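# Place the necklace in the jewelry box's long compartment

## Task

Get the entire necklace inside the long compartment of the jewelry box so that it stays there on its own, without the robot holding it. Then open the gripper and move the arms away.

## Robot and tools

Robot: two arms, left_arm and right_arm, each ending in a two-finger gripper. The arm names do not tell you which side of a camera image they appear on. Cameras: cam_high, cam_low, cam_left_wrist, cam_right_wrist, all 504x504, returned in that order.

Frame: one scene frame shared by both arms. The origin sits at table-top height, midway between the arms, roughly 5 to 10 cm in from the table's near edge. +x runs out over the table, +z points up, and left_arm is on the +y side. The reported hand position can be off from the real one, more so when the arm reaches far. Gripper axes: fingers extend along the gripper's +z, and they open and close along its y. end_effector_position is the point between the finger pads, about 1 cm short of the tips.

The 16-number row (used by both execute_actions and move): a single flat list covering both arms. The first 8 are left_arm: x, y, z (metres, scene frame, absolute target position of end_effector_position), qw, qx, qy, qz (absolute target orientation, w first, scene frame), then opening. The next 8 are the same for right_arm. Every row must contain all 16 numbers, even if only one arm should move. Opening runs from -1 (closed) to +1 (fully open, 0.093 m). A target more than 0.6 m from that arm's last reported position along any gripper axis gets the call refused, and nothing is sent. To hold an orientation steady, repeat the same target quaternion every time rather than copying the possibly drifted one from the result. To keep an arm still, send back its last reported pose and the opening it should keep.

execute_actions: argument actions, a list holding at most one item, and optional pictures (boolean; images are included by default). An empty list returns the current state without commanding anything. An action is {"rows": [[16 numbers], ...], "steps": n}, with 1 to 15 rows and up to 15 steps of 1/30 s each (15 if omitted). Each row is used for one step, and the final row repeats to fill the remaining steps. A wait is {"steps": n}, up to 300, counted from the previous result, so your thinking time is included.

move: argument target (one 16-number row as above, absolute poses) and speed (m/s, 0.002 to 0.5, default 0.25; rotation is capped at twice that value in rad/s). Each gripper travels in a straight line toward its pose, turning the shorter way, and both paths finish together, taking 0.5 to 10 s; anything longer is cut off at 10 s before reaching the target. The opening is applied when the move begins. Paths ignore obstacles and the other arm. Grippers trail the path, can wander off it, and can exceed the speed, especially with the arm nearly straight. The result adds a "move:" line giving how it ended (done, off_target, moving, held, fault) and which limits were involved, plus each gripper's distance from its target. If only one arm is named, the other finished fine. limits=paced means the pose was clipped; limits=held means some steps were blocked, after which the arm may jump faster than the speed.

wait: argument seconds (0 to 10). Nothing new is commanded while the scene runs.

zoom_image: camera (one of the four names) and region [x0, y0, x1, y1] in pixels of that camera's latest image, top-left origin, at most 504 by 504. It gives a sharper close-up.

finished_scene: argument scene (integer). Call it only once the necklace rests in the compartment, the grippers are open and the arms are clear.

Motion limits: each control step, the commanded pose is clipped to within 70 mm and 16 degrees of the measured pose, and damped IK favours position over orientation. After an action ends, an arm continues only to its last clipped pose, so large displacements take several calls; read the new pose and send the remainder. Joint friction can leave the gripper as much as about 31 mm from the command, and tiny commands may produce no motion. Elbows stop just short of straight. Joint ranges (rad): waist -2.618 to 3.054, shoulder 0 to 3.142, elbow 0 to 3.142, wrist pitch -1.571 to 1.571, wrist yaw -1.571 to 1.571, wrist roll -2.094 to 2.094.

Grip reading: grip_measured is the finger motor's position on the same -1..+1 scale. The pads touch each other near -0.94, and every millimetre of object width adds about 0.0208; each gripper has a fixed bias of up to ±0.02. Fingers act through a spring, so grip_measured keeps heading toward the command after contact and says little about touching. Commanding further below the object's width squeezes harder, up to roughly 50-62 N per pad, less on thin parts. To keep a grip, keep sending the same closing value. The last number of each arm's Joint positions list is the opening in metres, zero once something is held.

Result lines: the state line shows each arm's pose as `left_arm: …` | `right_arm: …`. "pose unreachable" means the clearance check altered or blocked the named arm's command; HELD marks the steps where this happened. "Hand target" shows the pose the controller is currently driving toward. Joint torques are raw drive outputs with offsets and noise, non-zero even with no load. FAULT lines mark an arm stop. MOTOR HOT appears from 75 °C; at 90 °C the arm halts for 10 s, and at 100 °C it goes limp and drops. Holding loads for a long time heats the motors, so don't grip longer than necessary.

Avoid: knocking or placing anything off the table; dropping or letting the necklace slip; fast impacts or pushing well past contact; hitting the bar and plate under and behind the bases (up to about 3 cm above the table, no warning given); letting the arms collide or press on each other. The necklace or loose objects may occasionally get tugged or pushed by outside forces, so check the camera images before letting go and again before finishing. Time spent thinking advances the simulation.

Each tool is called after "Call:" as name(argument=value, ...), one argument or row to a line, values as JSON.

## Session

Call:
execute_actions(
  actions=[],
)

Scene clock: 0.00 s of 4800.00 s.
left_arm: end_effector_position=(+0.2696, +0.0842, +0.2306) grip_measured=+1.000 end_effector_quat_wxyz=(+0.052, +0.044, +0.981, -0.180) | right_arm: end_effector_position=(+0.3424, -0.2668, +0.1809) grip_measured=+1.000 end_effector_quat_wxyz=(-0.413, +0.715, -0.395, +0.402)
Joint positions: left_arm=[-0.569  1.715  1.798 -1.423  0.24  -0.482  0.093] | right_arm=[-0.258  1.005  0.508  0.126 -0.492 -1.989  0.093]
Joint velocities: left_arm=[-0.012  0.007 -0.012 -0.007 -0.066  0.037  0.   ] | right_arm=[-0.017 -0.007  0.002 -0.051  0.022 -0.051  0.   ]
Joint torques (N m, as the arm reports them, + toward a larger angle): no reading
Motor temperatures (°C, as the motors report them): left_arm=[25 39 30 30 27 25] | right_arm=[27 29 34 34 28 27]
Hand target (left_arm): +0.270, +0.084, +0.231; +0.052, +0.044, +0.981, -0.180
Hand target (right_arm): +0.342, -0.267, +0.181; -0.413, +0.715, -0.395, +0.402

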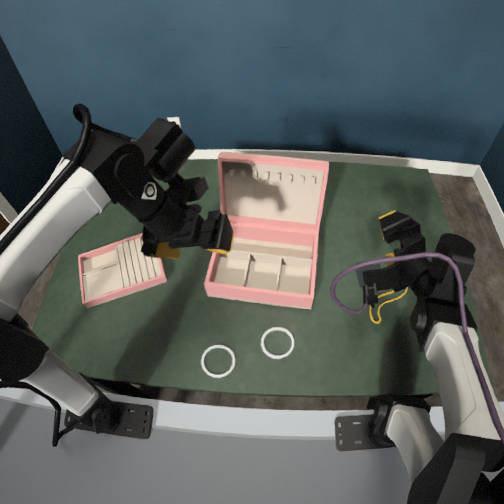

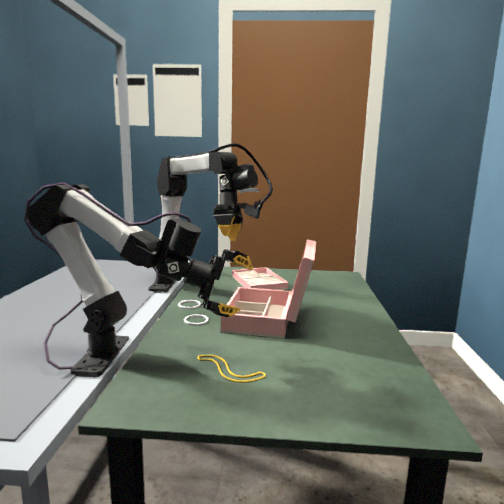

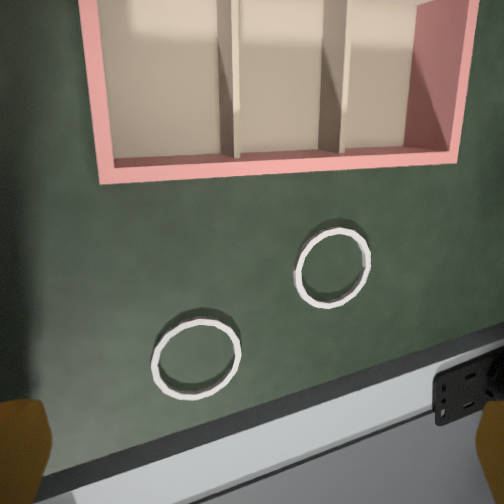

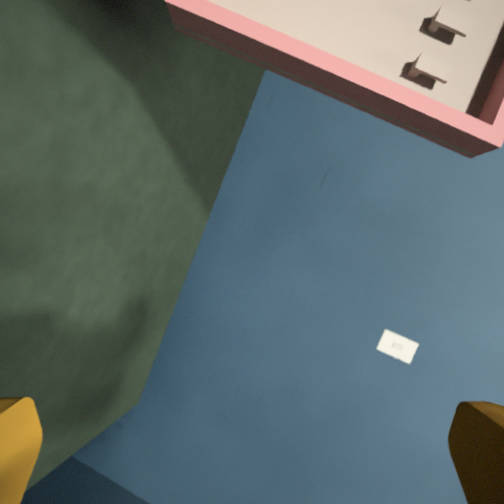

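Call:
move(
  target=[0.25,0.3,0.25,0.15,0,0.99,0,1,0.25,-0.36,0.2,0.05,0,1,0,0.2],
)

Scene clock: 10.80 s of 4800.00 s.
left_arm: end_effector_position=(+0.2539, +0.2987, +0.2527) grip_measured=+1.000 end_effector_quat_wxyz=(+0.147, -0.000, +0.989, -0.002) | right_arm: end_effector_position=(+0.2525, -0.3575, +0.1987) grip_measured=+0.202 end_effector_quat_wxyz=(+0.060, -0.005, +0.998, -0.010)
Joint positions: left_arm=[-0.065  1.398  1.629 -1.527 -0.047 -0.027  0.093] | right_arm=[-0.405  1.469  1.511 -1.499 -0.058 -0.37   0.055]
Joint velocities: left_arm=[-0.007 -0.012 -0.022  0.022 -0.051  0.037  0.   ] | right_arm=[-0.002 -0.007 -0.007  0.037 -0.007 -0.022  0.002]
Joint torques (N m, as the arm reports them, + toward a larger angle): left_arm=[ 1.11 -5.74  4.19  0.86 -0.05  0.16] | right_arm=[-1.44 -4.63  8.72  0.48 -0.17  0.14]
Motor temperatures (°C, as the motors report them): left_arm=[25 40 31 31 27 25] | right_arm=[27 29 37 36 28 27]
Hand target (left_arm): +0.251, +0.301, +0.251; +0.148, -0.000, +0.989, +0.001
Hand target (right_arm): +0.252, -0.360, +0.199; +0.053, +0.008, +0.999, -0.003
Off the commanded pose (left_arm): 0.005 m, 0 deg.
Off the commanded pose (right_arm): 0.004 m, 2 deg.
After step 90, 2.67 s passed at rest.
move: done

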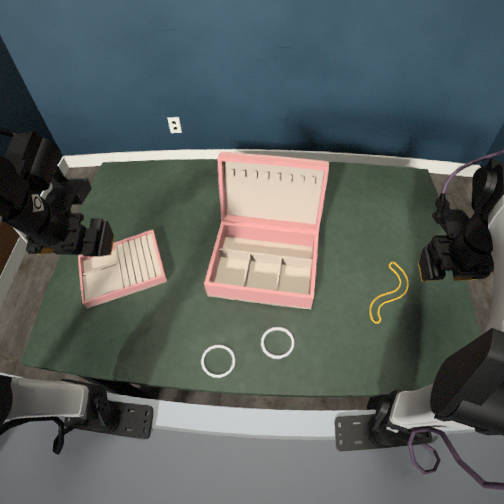

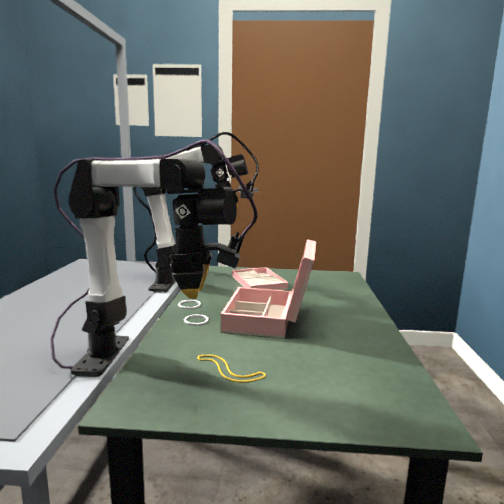

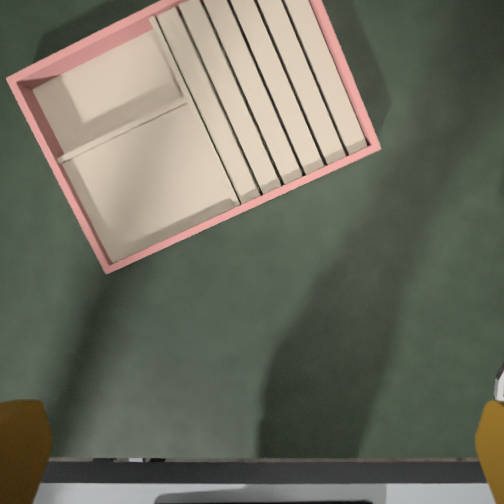

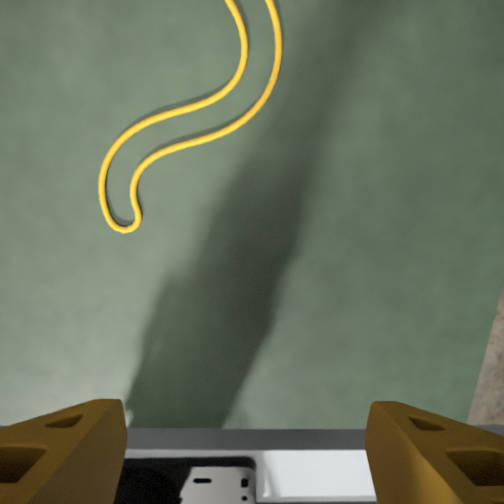

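Call:
move(
  target=[0.36,-0.37,0.07,0,0,1,0,1,0.25,0.3,0.25,0.15,0,0.99,0,-0.55],
)

action 0: the call puts the target (left_arm/x, left_arm/y, left_arm/z) 0.668 m from left_arm's end_effector_position in the last result along the gripper's own y axis as it stood there; a target may be at most 0.6 m away along each of those axes, so nothing of the call was run and nothing moved. Command a nearer target, and go on from there in a later call.

Call:
move(
  target=[0.25,0.3,0.25,0.15,0,0.99,0,1,0.36,-0.37,0.07,0,0,1,0,-0.55],
)

Scene clock: 52.47 s of 4800.00 s.
left_arm: end_effector_position=(+0.2539, +0.2988, +0.2527) grip_measured=+1.000 end_effector_quat_wxyz=(+0.147, -0.000, +0.989, -0.002) | right_arm: end_effector_position=(+0.3501, -0.3679, +0.0688) grip_measured=-0.548 end_effector_quat_wxyz=(-0.014, -0.000, +1.000, +0.011)
Joint positions: left_arm=[-0.065  1.398  1.629 -1.527 -0.047 -0.026  0.093] | right_arm=[-0.318  1.954  1.555 -1.207 -0.048 -0.28   0.019]
Joint velocities: left_arm=[ 0.002  0.007  0.012 -0.007  0.022 -0.007  0.   ] | right_arm=[-0.012 -0.002  0.012  0.022  0.081  0.022  0.   ]
Joint torques (N m, as the arm reports them, + toward a larger angle): left_arm=[ 0.63 -6.16  3.57  0.91 -0.06  0.12] | right_arm=[  0.49 -10.17   8.48   0.47   0.08   0.13]
Motor temperatures (°C, as the motors report them): left_arm=[25 40 32 32 27 25] | right_arm=[27 31 42 33 28 27]
Hand target (left_arm): +0.250, +0.300, +0.250; +0.149, -0.000, +0.989, +0.000
Hand target (right_arm): +0.360, -0.370, +0.071; -0.000, +0.001, +1.000, +0.000
Off the commanded pose (left_arm): 0.005 m, 0 deg.
Off the commanded pose (right_arm): 0.010 m, 2 deg.
After step 90, 37.43 s passed at rest.
move: done

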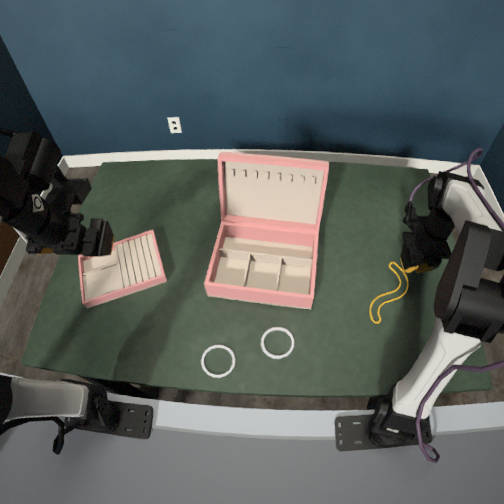

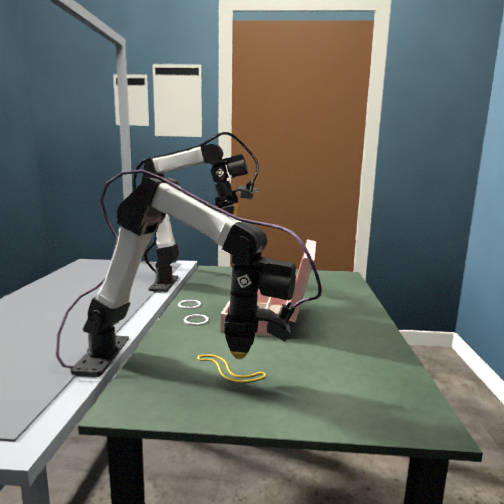

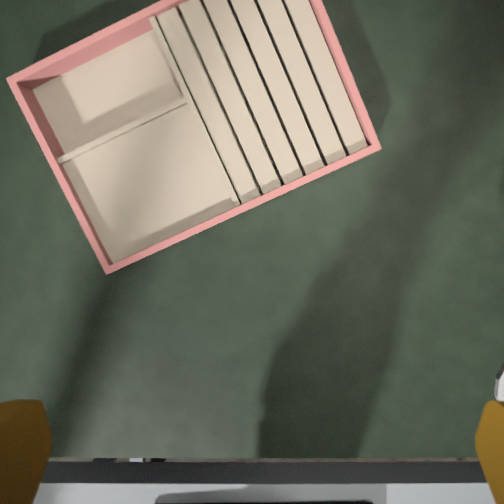

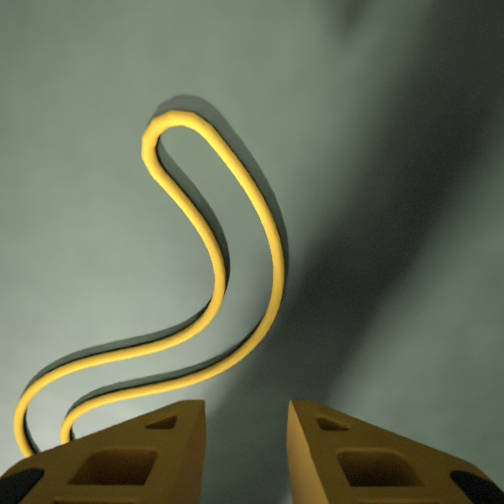

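Call:
move(
  target=[0.25,0.3,0.25,0.15,0,0.99,0,1,0.385,-0.383,0.028,0,0,1,0,-0.55],
  speed=0.08,
)

Scene clock: 58.20 s of 4800.00 s.
left_arm: end_effector_position=(+0.2539, +0.2988, +0.2527) grip_measured=+1.000 end_effector_quat_wxyz=(+0.147, -0.000, +0.989, -0.002) | right_arm: end_effector_position=(+0.3763, -0.3768, +0.0296) grip_measured=-0.548 end_effector_quat_wxyz=(-0.010, -0.000, +1.000, +0.010)
Joint positions: left_arm=[-0.065  1.398  1.629 -1.527 -0.047 -0.026  0.093] | right_arm=[-0.318  2.084  1.586 -1.1   -0.048 -0.279  0.019]
Joint velocities: left_arm=[ 0.002 -0.017  0.017 -0.051 -0.007  0.007  0.   ] | right_arm=[-0.007  0.022 -0.002 -0.037 -0.051 -0.066 -0.001]
Joint torques (N m, as the arm reports them, + toward a larger angle): left_arm=[ 0.65 -6.18  3.53  0.94 -0.06  0.13] | right_arm=[ -0.43 -10.47   8.49   0.44   0.06   0.01]
Motor temperatures (°C, as the motors report them): left_arm=[25 40 32 32 27 25] | right_arm=[27 32 42 33 28 27]
Hand target (left_arm): +0.250, +0.300, +0.250; +0.149, -0.000, +0.989, +0.000
Hand target (right_arm): +0.385, -0.383, +0.029; +0.000, -0.000, +1.000, +0.000
Off the commanded pose (left_arm): 0.005 m, 0 deg.
Off the commanded pose (right_arm): 0.011 m, 2 deg.
After step 90, 1.60 s passed at rest.
move: off_target (right_arm)

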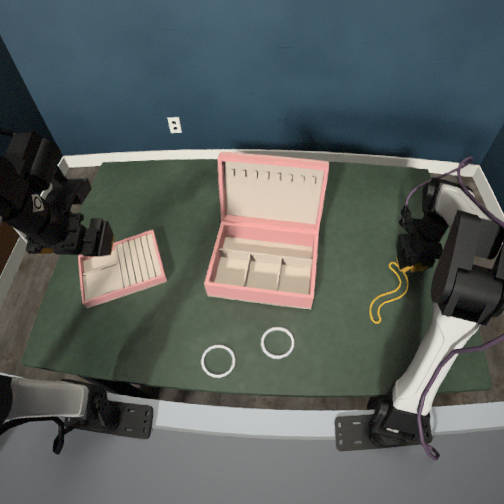

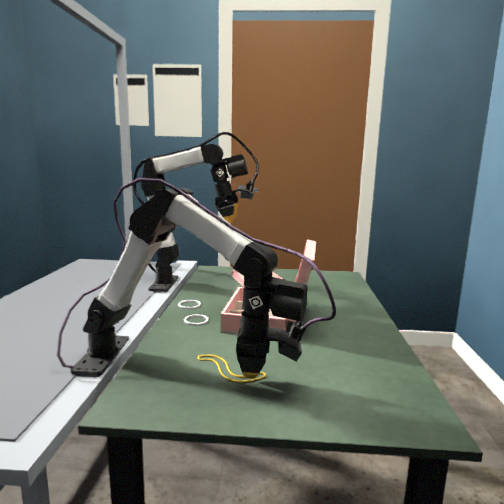

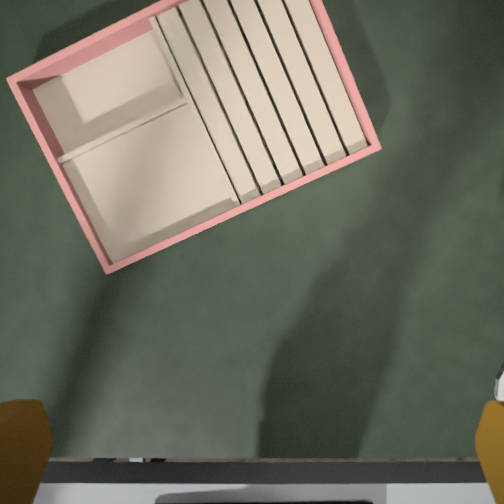

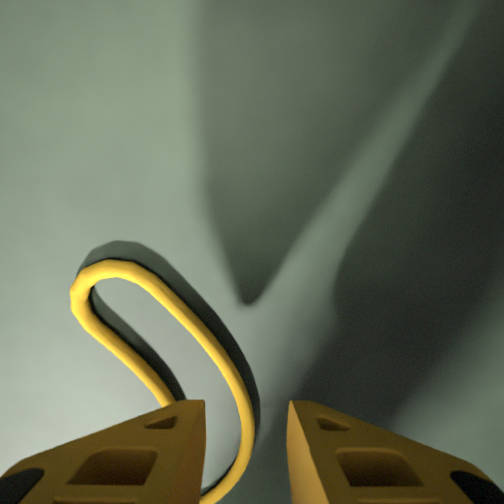

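Call:
move(
  target=[0.25,0.3,0.25,0.15,0,0.99,0,1,0.376,-0.378,-0.01,0,0,1,0,-0.55],
  speed=0.03,
)

Scene clock: 62.87 s of 4800.00 s.
left_arm: end_effector_position=(+0.2539, +0.2988, +0.2527) grip_measured=+1.000 end_effector_quat_wxyz=(+0.147, -0.000, +0.989, -0.002) | right_arm: end_effector_position=(+0.3741, -0.3769, +0.0116) grip_measured=-0.548 end_effector_quat_wxyz=(-0.002, -0.000, +1.000, +0.007)
Joint positions: left_arm=[-0.065  1.398  1.629 -1.527 -0.047 -0.026  0.093] | right_arm=[-0.318  2.08   1.506 -1.006 -0.048 -0.279  0.019]
Joint velocities: left_arm=[ 0.002 -0.002 -0.002  0.007 -0.037 -0.007  0.   ] | right_arm=[ 0.007 -0.012  0.002 -0.022  0.022 -0.037  0.   ]
Joint torques (N m, as the arm reports them, + toward a larger angle): left_arm=[ 0.66 -6.16  3.54  0.92 -0.06  0.12] | right_arm=[ 0.42 -9.37  3.26  1.    0.09  0.1 ]
Motor temperatures (°C, as the motors report them): left_arm=[25 40 32 32 27 25] | right_arm=[27 33 42 33 28 27]
Hand target (left_arm): +0.250, +0.300, +0.250; +0.149, -0.000, +0.989, +0.000
Hand target (right_arm): +0.375, -0.378, -0.009; -0.001, -0.000, +1.000, +0.001
Off the commanded pose (left_arm): 0.005 m, 0 deg.
Off the commanded pose (right_arm): 0.022 m, 1 deg.
After step 90, 0.13 s passed at rest.
move: off_target (right_arm)

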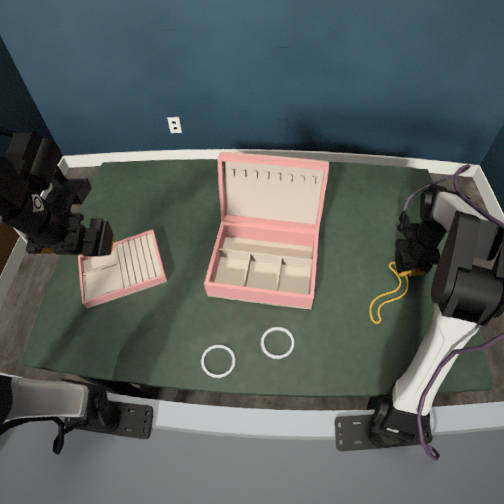

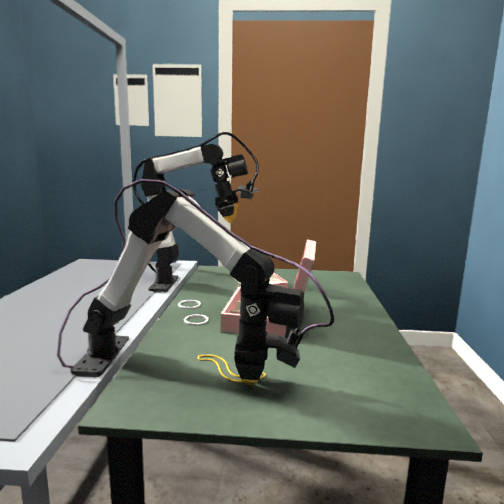

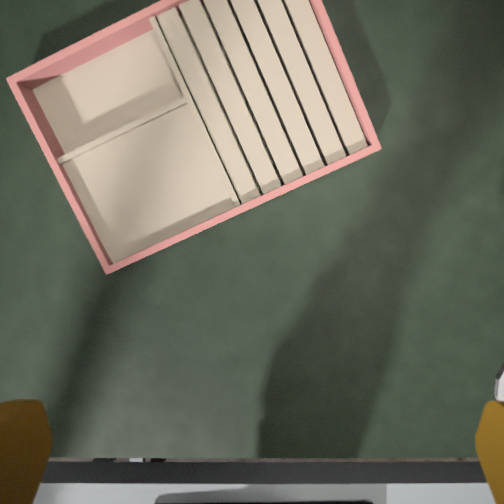

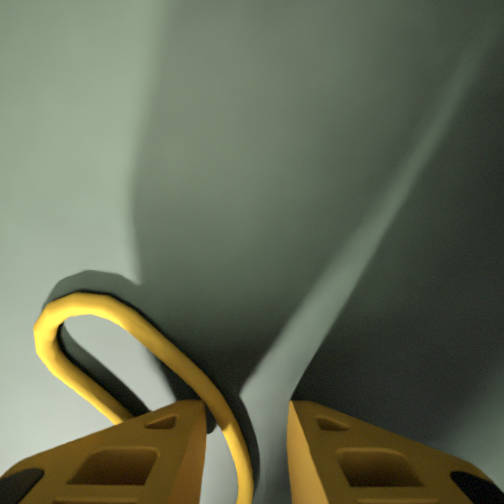

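Call:
move(
  target=[0.25,0.3,0.25,0.15,0,0.99,0,1,0.368,-0.374,0.03,0,0,1,0,-0.55],
  speed=0.03,
)

Call:
move(
  target=[0.25,0.3,0.25,0.15,0,0.99,0,1,0.368,-0.374,-0.012,0,0,1,0,-0.55],
  speed=0.03,
)

Scene clock: 67.30 s of 4800.00 s.
left_arm: end_effector_position=(+0.2539, +0.2988, +0.2527) grip_measured=+1.000 end_effector_quat_wxyz=(+0.147, -0.000, +0.989, -0.002) | right_arm: end_effector_position=(+0.3717, -0.3758, +0.0226) grip_measured=-0.548 end_effector_quat_wxyz=(+0.002, -0.001, +1.000, +0.006)
Joint positions: left_arm=[-0.065  1.398  1.629 -1.527 -0.047 -0.026  0.093] | right_arm=[-0.318  2.05   1.506 -1.028 -0.048 -0.279  0.019]
Joint velocities: left_arm=[ 0.002 -0.012 -0.012 -0.037 -0.081 -0.051  0.   ] | right_arm=[ 0.012  0.002  0.007  0.022 -0.081 -0.11  -0.001]
Joint torques (N m, as the arm reports them, + toward a larger angle): left_arm=[ 0.66 -6.17  3.56  0.91 -0.05  0.11] | right_arm=[  0.46 -13.21   6.65   0.22   0.08   0.08]
Motor temperatures (°C, as the motors report them): left_arm=[25 40 32 32 27 25] | right_arm=[27 34 41 33 28 27]
Hand target (left_arm): +0.250, +0.300, +0.250; +0.149, -0.000, +0.989, +0.000
Hand target (right_arm): +0.368, -0.374, +0.030; +0.000, -0.000, +1.000, +0.000
Off the commanded pose (left_arm): 0.005 m, 0 deg.
Off the commanded pose (right_arm): 0.008 m, 1 deg.
After step 90, 0.50 s passed at rest.
move: done

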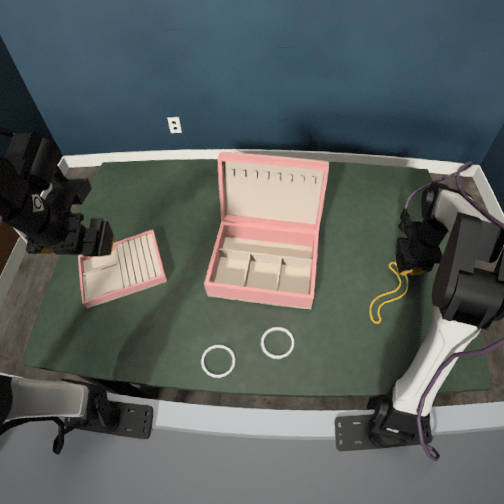

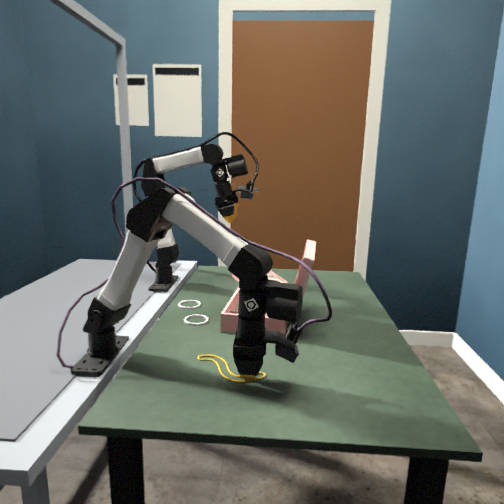

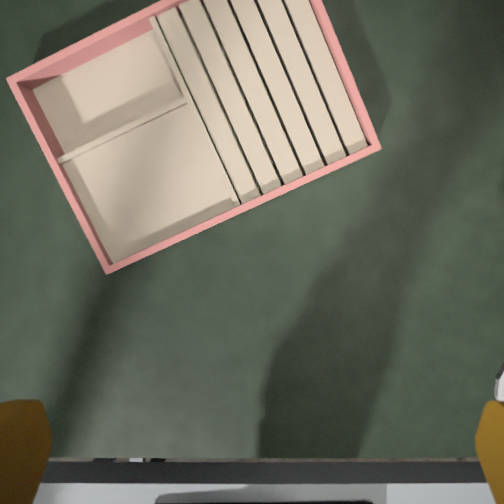

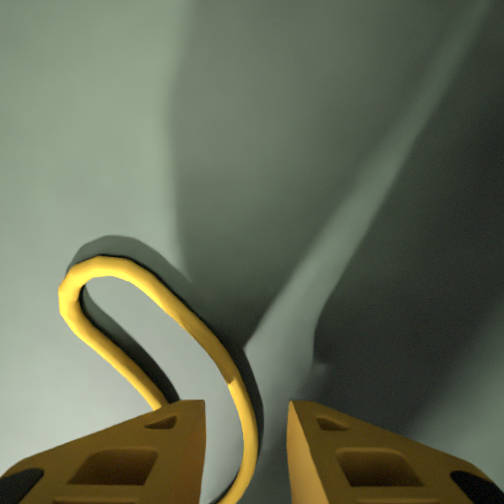

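Scene clock: 68.70 s of 4800.00 s.
left_arm: end_effector_position=(+0.2539, +0.2988, +0.2527) grip_measured=+1.000 end_effector_quat_wxyz=(+0.147, -0.000, +0.989, -0.002) | right_arm: end_effector_position=(+0.3681, -0.3752, +0.0113) grip_measured=-0.548 end_effector_quat_wxyz=(+0.003, +0.000, +1.000, +0.006)
Joint positions: left_arm=[-0.065  1.398  1.629 -1.527 -0.047 -0.026  0.093] | right_arm=[-0.318  2.05   1.458 -0.98  -0.048 -0.278  0.019]
Joint velocities: left_arm=[ 0.002  0.002  0.007 -0.037  0.007 -0.022  0.   ] | right_arm=[ 0.002  0.007 -0.007 -0.007  0.007 -0.007 -0.001]
Joint torques (N m, as the arm reports them, + toward a larger angle): left_arm=[ 0.67 -6.13  3.57  0.91 -0.07  0.12] | right_arm=[ 0.82 -8.85  2.75  0.98  0.06  0.11]
Motor temperatures (°C, as the motors report them): left_arm=[25 40 32 32 27 25] | right_arm=[27 35 41 33 28 27]
Hand target (left_arm): +0.250, +0.300, +0.250; +0.149, -0.000, +0.989, +0.000
Hand target (right_arm): +0.367, -0.374, -0.011; -0.001, -0.000, +1.000, +0.001
Off the commanded pose (left_arm): 0.005 m, 0 deg.
Off the commanded pose (right_arm): 0.023 m, 1 deg.
move: off_target (right_arm)

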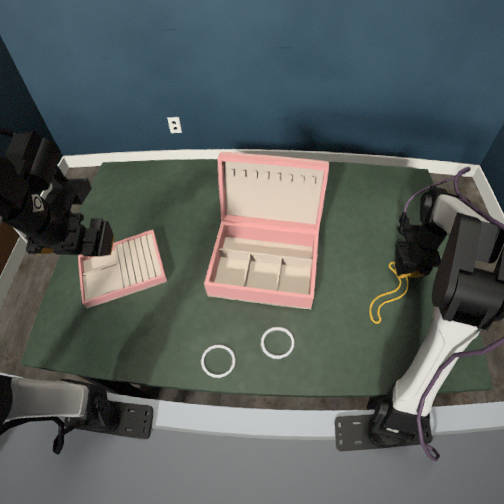

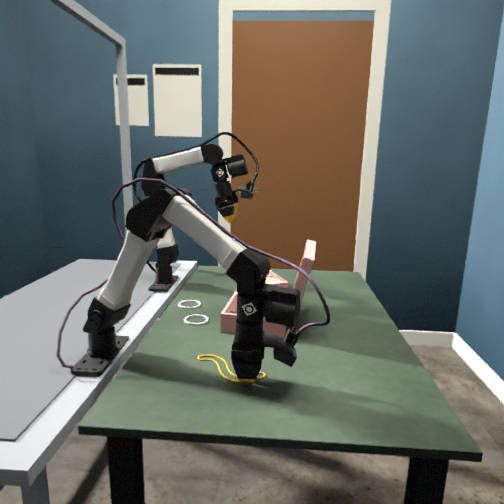

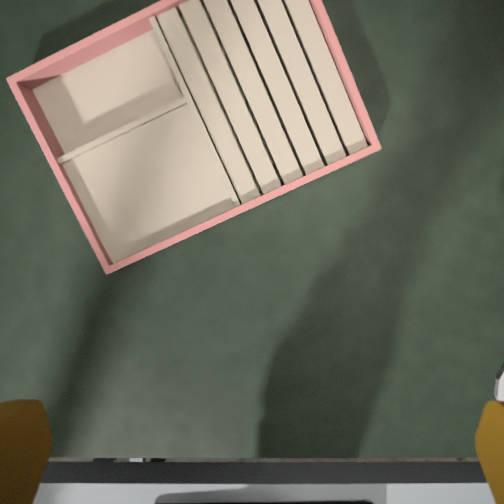

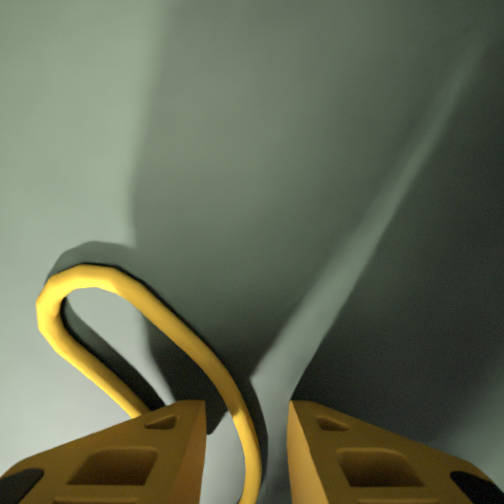

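Good. Close and lift slowly.

Call:
move(
  target=[0.25,0.3,0.25,0.15,0,0.99,0,1,0.367,-0.374,-0.012,0,0,1,0,-1],
  speed=0.03,
)

Call:
move(
  target=[0.25,0.3,0.25,0.15,0,0.99,0,1,0.37,-0.374,0.05,0,0,1,0,-1],
  speed=0.025,
)

Scene clock: 72.63 s of 4800.00 s.
left_arm: end_effector_position=(+0.2539, +0.2988, +0.2527) grip_measured=+1.000 end_effector_quat_wxyz=(+0.147, -0.000, +0.989, -0.002) | right_arm: end_effector_position=(+0.3681, -0.3758, +0.0112) grip_measured=-0.974 end_effector_quat_wxyz=(+0.004, +0.000, +1.000, +0.004)
Joint positions: left_arm=[-0.065  1.398  1.629 -1.527 -0.047 -0.026  0.093] | right_arm=[-0.318  2.047  1.454 -0.975 -0.044 -0.278  0.   ]
Joint velocities: left_arm=[ 0.007  0.012 -0.007 -0.066 -0.007  0.007  0.   ] | right_arm=[ 0.012 -0.002 -0.002  0.007 -0.022  0.051  0.   ]
Joint torques (N m, as the arm reports them, + toward a larger angle): left_arm=[ 0.68 -6.15  3.55  0.92 -0.06  0.12] | right_arm=[ 0.71 -8.88  2.61  0.97  0.01  0.1 ]
Motor temperatures (°C, as the motors report them): left_arm=[25 40 32 32 27 25] | right_arm=[27 35 40 33 28 27]
Hand target (left_arm): +0.250, +0.300, +0.250; +0.149, -0.000, +0.989, +0.000
Hand target (right_arm): +0.366, -0.374, -0.011; -0.001, -0.000, +1.000, +0.000
Off the commanded pose (left_arm): 0.005 m, 0 deg.
Off the commanded pose (right_arm): 0.023 m, 1 deg.
move: off_target (right_arm)

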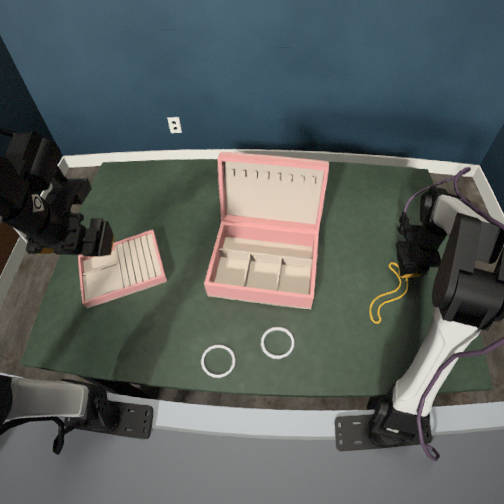

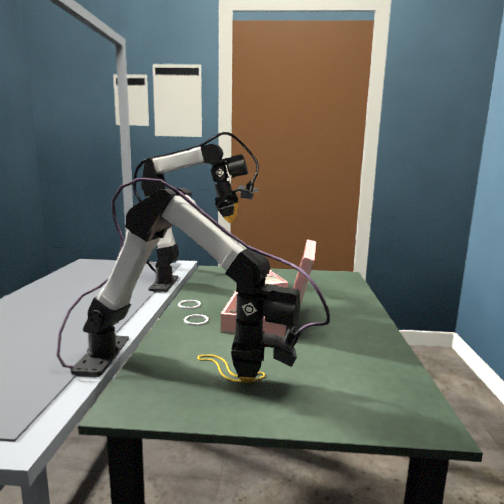

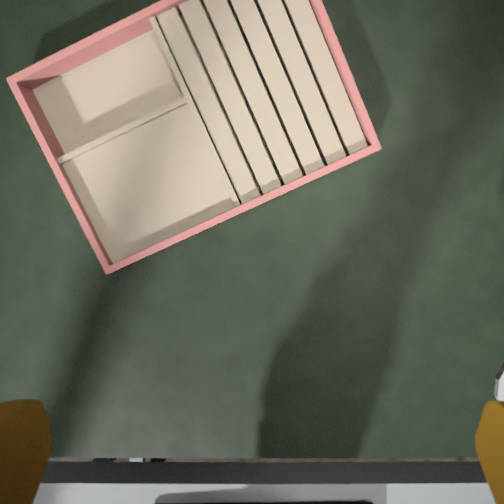

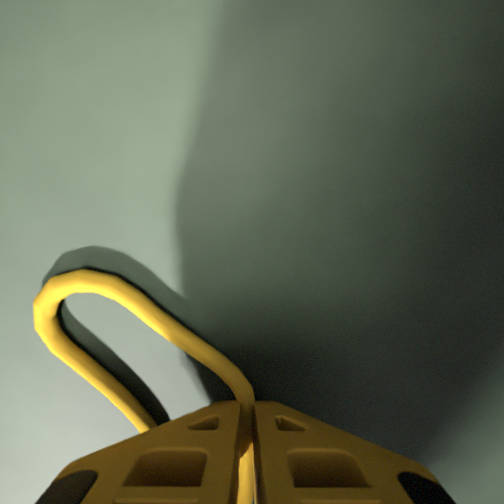

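Scene clock: 74.40 s of 4800.00 s.
left_arm: end_effector_position=(+0.2539, +0.2988, +0.2527) grip_measured=+1.000 end_effector_quat_wxyz=(+0.147, -0.000, +0.989, -0.002) | right_arm: end_effector_position=(+0.3674, -0.3748, +0.0345) grip_measured=-0.974 end_effector_quat_wxyz=(-0.011, +0.001, +1.000, +0.008)
Joint positions: left_arm=[-0.065  1.398  1.629 -1.527 -0.047 -0.026  0.093] | right_arm=[-0.318  2.044  1.546 -1.1   -0.044 -0.278  0.   ]
Joint velocities: left_arm=[-0.007  0.007  0.012 -0.081  0.022 -0.007  0.   ] | right_arm=[ 0.002  0.017 -0.007  0.037  0.007  0.051  0.   ]
Joint torques (N m, as the arm reports them, + toward a larger angle): left_arm=[ 0.66 -6.15  3.59  0.91 -0.06  0.13] | right_arm=[  0.52 -13.66   8.61   0.19   0.01   0.07]
Motor temperatures (°C, as the motors report them): left_arm=[25 40 32 32 27 25] | right_arm=[27 36 41 33 28 27]
Hand target (left_arm): +0.250, +0.300, +0.250; +0.149, -0.000, +0.989, +0.000
Hand target (right_arm): +0.370, -0.374, +0.050; +0.000, +0.000, +1.000, +0.000
Off the commanded pose (left_arm): 0.005 m, 0 deg.
Off the commanded pose (right_arm): 0.016 m, 2 deg.
move: off_target (right_arm)

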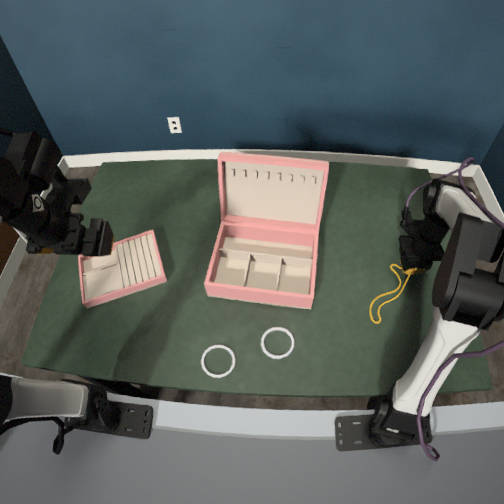

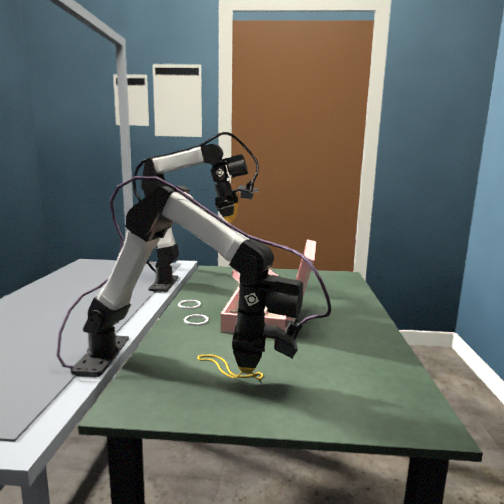

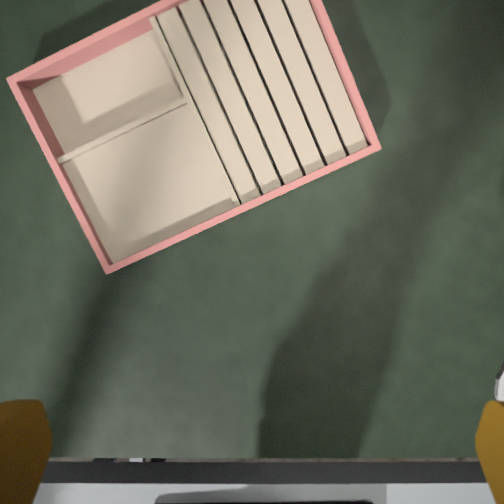

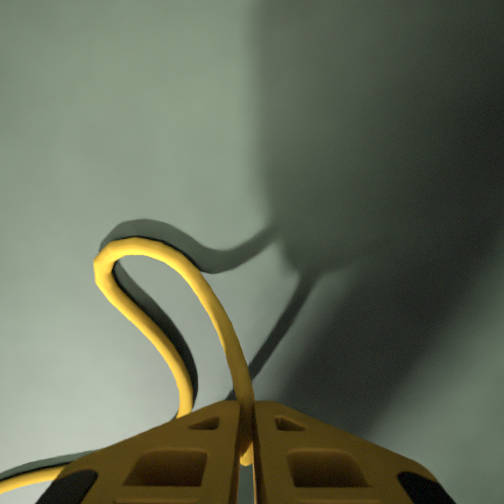

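Call:
move(
  target=[0.25,0.3,0.25,0.15,0,0.99,0,1,0.36,-0.27,0.36,0.29,-0.29,0.908,0.075,-1],
  speed=0.08,
)

Call:
zoom_image(
  camera="cam_high",
  region=[180, 130, 400, 330],
)

Scene clock: 85.40 s of 4800.00 s.
left_arm: end_effector_position=(+0.2539, +0.2988, +0.2527) grip_measured=+1.000 end_effector_quat_wxyz=(+0.147, -0.000, +0.989, -0.002) | right_arm: end_effector_position=(+0.3661, -0.2775, +0.3492) grip_measured=-0.974 end_effector_quat_wxyz=(+0.326, -0.267, +0.905, +0.061)
Joint positions: left_arm=[-0.065  1.398  1.629 -1.527 -0.047 -0.026  0.093] | right_arm=[-0.269  1.701  2.233 -1.546 -0.446 -0.665  0.   ]
Joint velocities: left_arm=[ 0.002 -0.017 -0.007  0.051 -0.051 -0.007  0.   ] | right_arm=[ 0.002 -0.002 -0.007 -0.081 -0.022 -0.007  0.   ]
Joint torques (N m, as the arm reports them, + toward a larger angle): left_arm=[ 0.67 -6.17  3.6   0.92 -0.05  0.12] | right_arm=[ 0.67 -9.23  7.67  1.21 -0.44 -0.06]
Motor temperatures (°C, as the motors report them): left_arm=[25 40 32 32 27 25] | right_arm=[27 39 42 33 28 27]
Hand target (left_arm): +0.250, +0.300, +0.250; +0.149, -0.000, +0.989, +0.000
Hand target (right_arm): +0.359, -0.270, +0.360; +0.339, -0.279, +0.896, +0.061
Off the commanded pose (left_arm): 0.005 m, 0 deg.
Off the commanded pose (right_arm): 0.015 m, 5 deg.
joint sent to its limit (right arm) — the command would take joint 4 (wrist pitch) past its lower limit, so that joint was sent only as far as its limit.
After step 90, 2.17 s passed at rest.
move: off_target (right_arm)

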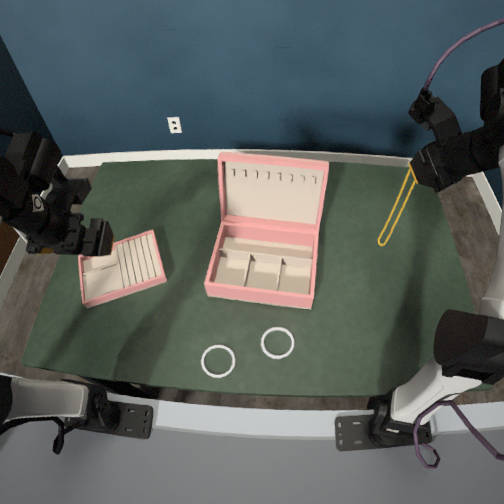

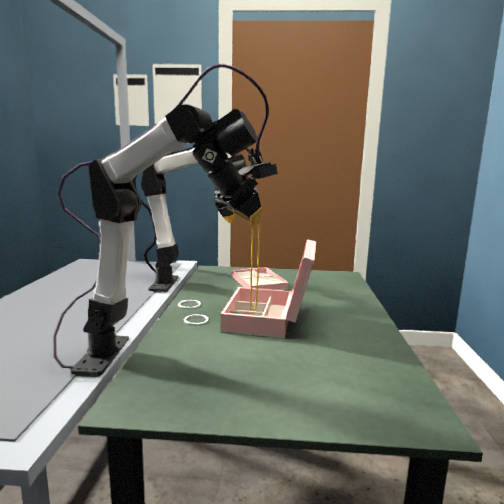

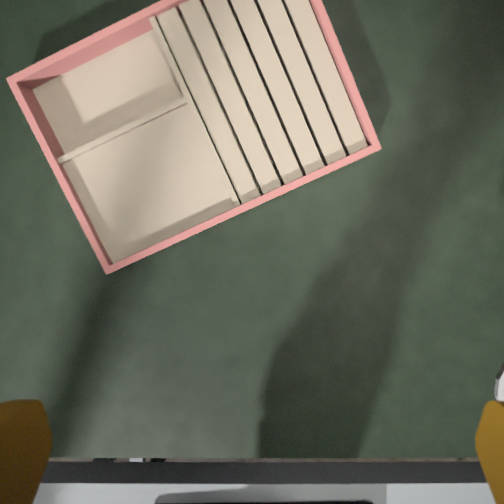

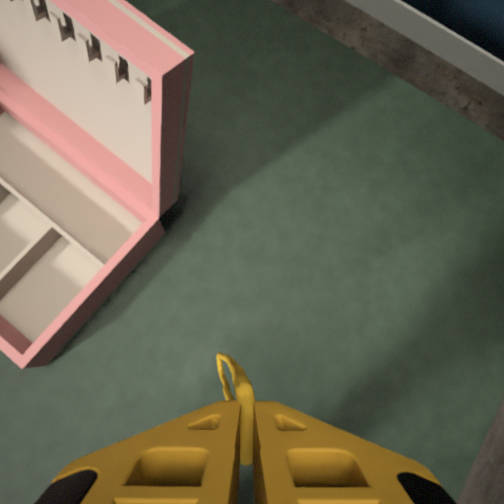

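Region (180, 130, 400, 330) of cam_high's 504x504 image, scaled by 2.291, with more detail than that image has; it fills the top 458 rows of this view, and the rest is white.

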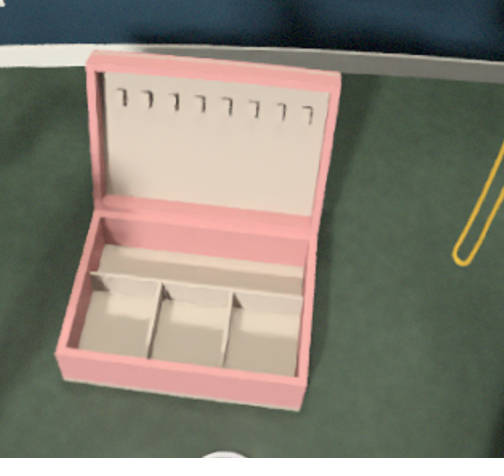

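Call:
move(
  target=[0.25,0.3,0.25,0.15,0,0.99,0,1,0.44,-0.09,0.37,0.40,-0.22,0.885,0.10,-1],
  speed=0.07,
)

Call:
zoom_image(
  camera="cam_high",
  region=[180, 110, 350, 310],
)

Call:
zoom_image(
  camera="cam_low",
  region=[200, 180, 370, 350],
)

Scene clock: 95.20 s of 4800.00 s.
left_arm: end_effector_position=(+0.2539, +0.2988, +0.2527) grip_measured=+1.000 end_effector_quat_wxyz=(+0.147, -0.000, +0.989, -0.002) | right_arm: end_effector_position=(+0.4349, -0.0933, +0.3684) grip_measured=-0.974 end_effector_quat_wxyz=(+0.390, -0.224, +0.887, +0.105)
Joint positions: left_arm=[-0.065  1.398  1.629 -1.527 -0.047 -0.026  0.093] | right_arm=[ 0.287  1.92   2.496 -1.301 -0.156 -0.087  0.   ]
Joint velocities: left_arm=[-0.002 -0.007 -0.007 -0.066  0.051 -0.11   0.   ] | right_arm=[ 0.007 -0.032 -0.017 -0.022 -0.066 -0.037  0.   ]
Joint torques (N m, as the arm reports them, + toward a larger angle): left_arm=[ 0.65 -6.25  3.53  0.9  -0.06  0.12] | right_arm=[ 0.53 -8.68  8.19  1.85  0.04  0.11]
Motor temperatures (°C, as the motors report them): left_arm=[25 40 32 32 27 25] | right_arm=[27 39 42 34 28 27]
Hand target (left_arm): +0.250, +0.300, +0.250; +0.149, -0.000, +0.989, +0.000
Hand target (right_arm): +0.439, -0.090, +0.371; +0.398, -0.220, +0.885, +0.104
Off the commanded pose (left_arm): 0.005 m, 0 deg.
Off the commanded pose (right_arm): 0.006 m, 1 deg.
move: done

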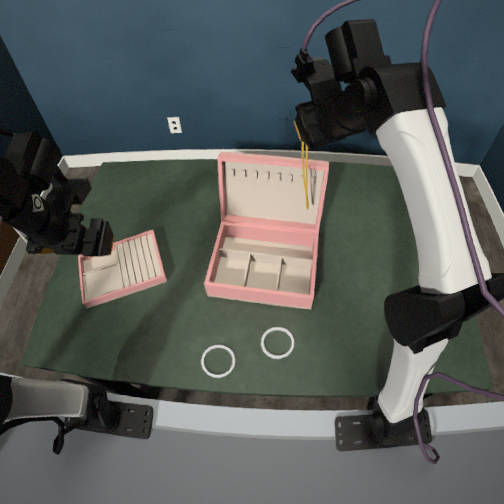

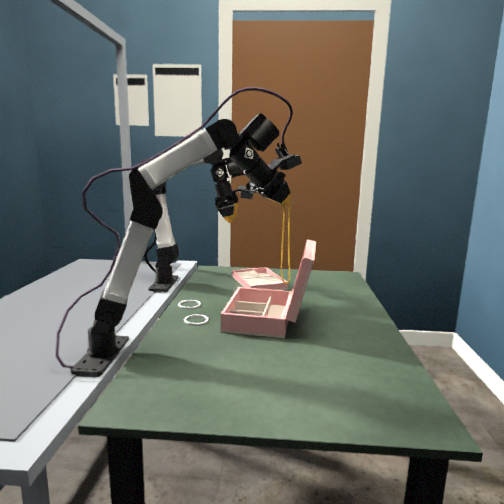

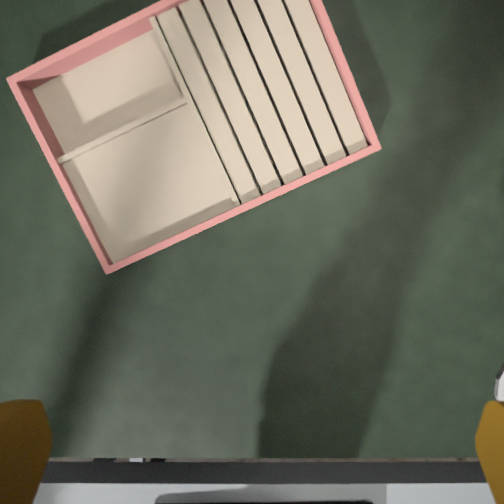

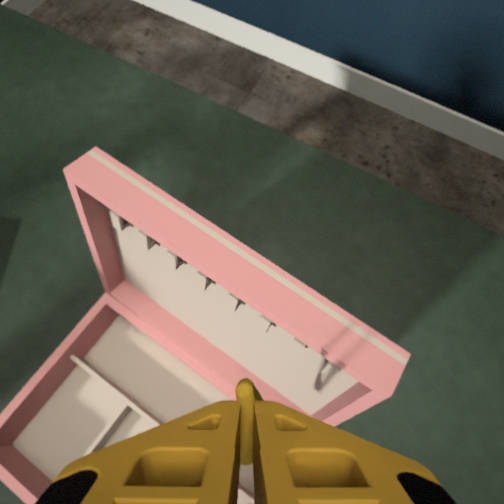

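Region (180, 110, 350, 310) of cam_high's 504x504 image, scaled by 2.520, with more detail than that image has; it fills the left 428 columns of this view, and the rest is white.

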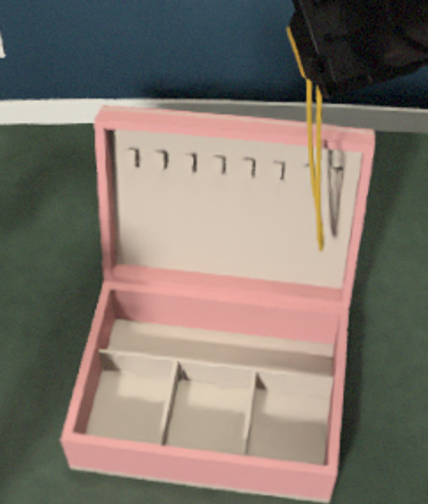

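Region (200, 180, 370, 350) of cam_low's 504x504 image, scaled by 2.965, with more detail than that image has.

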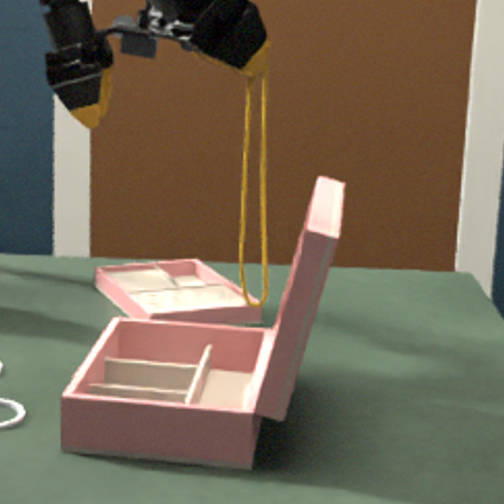

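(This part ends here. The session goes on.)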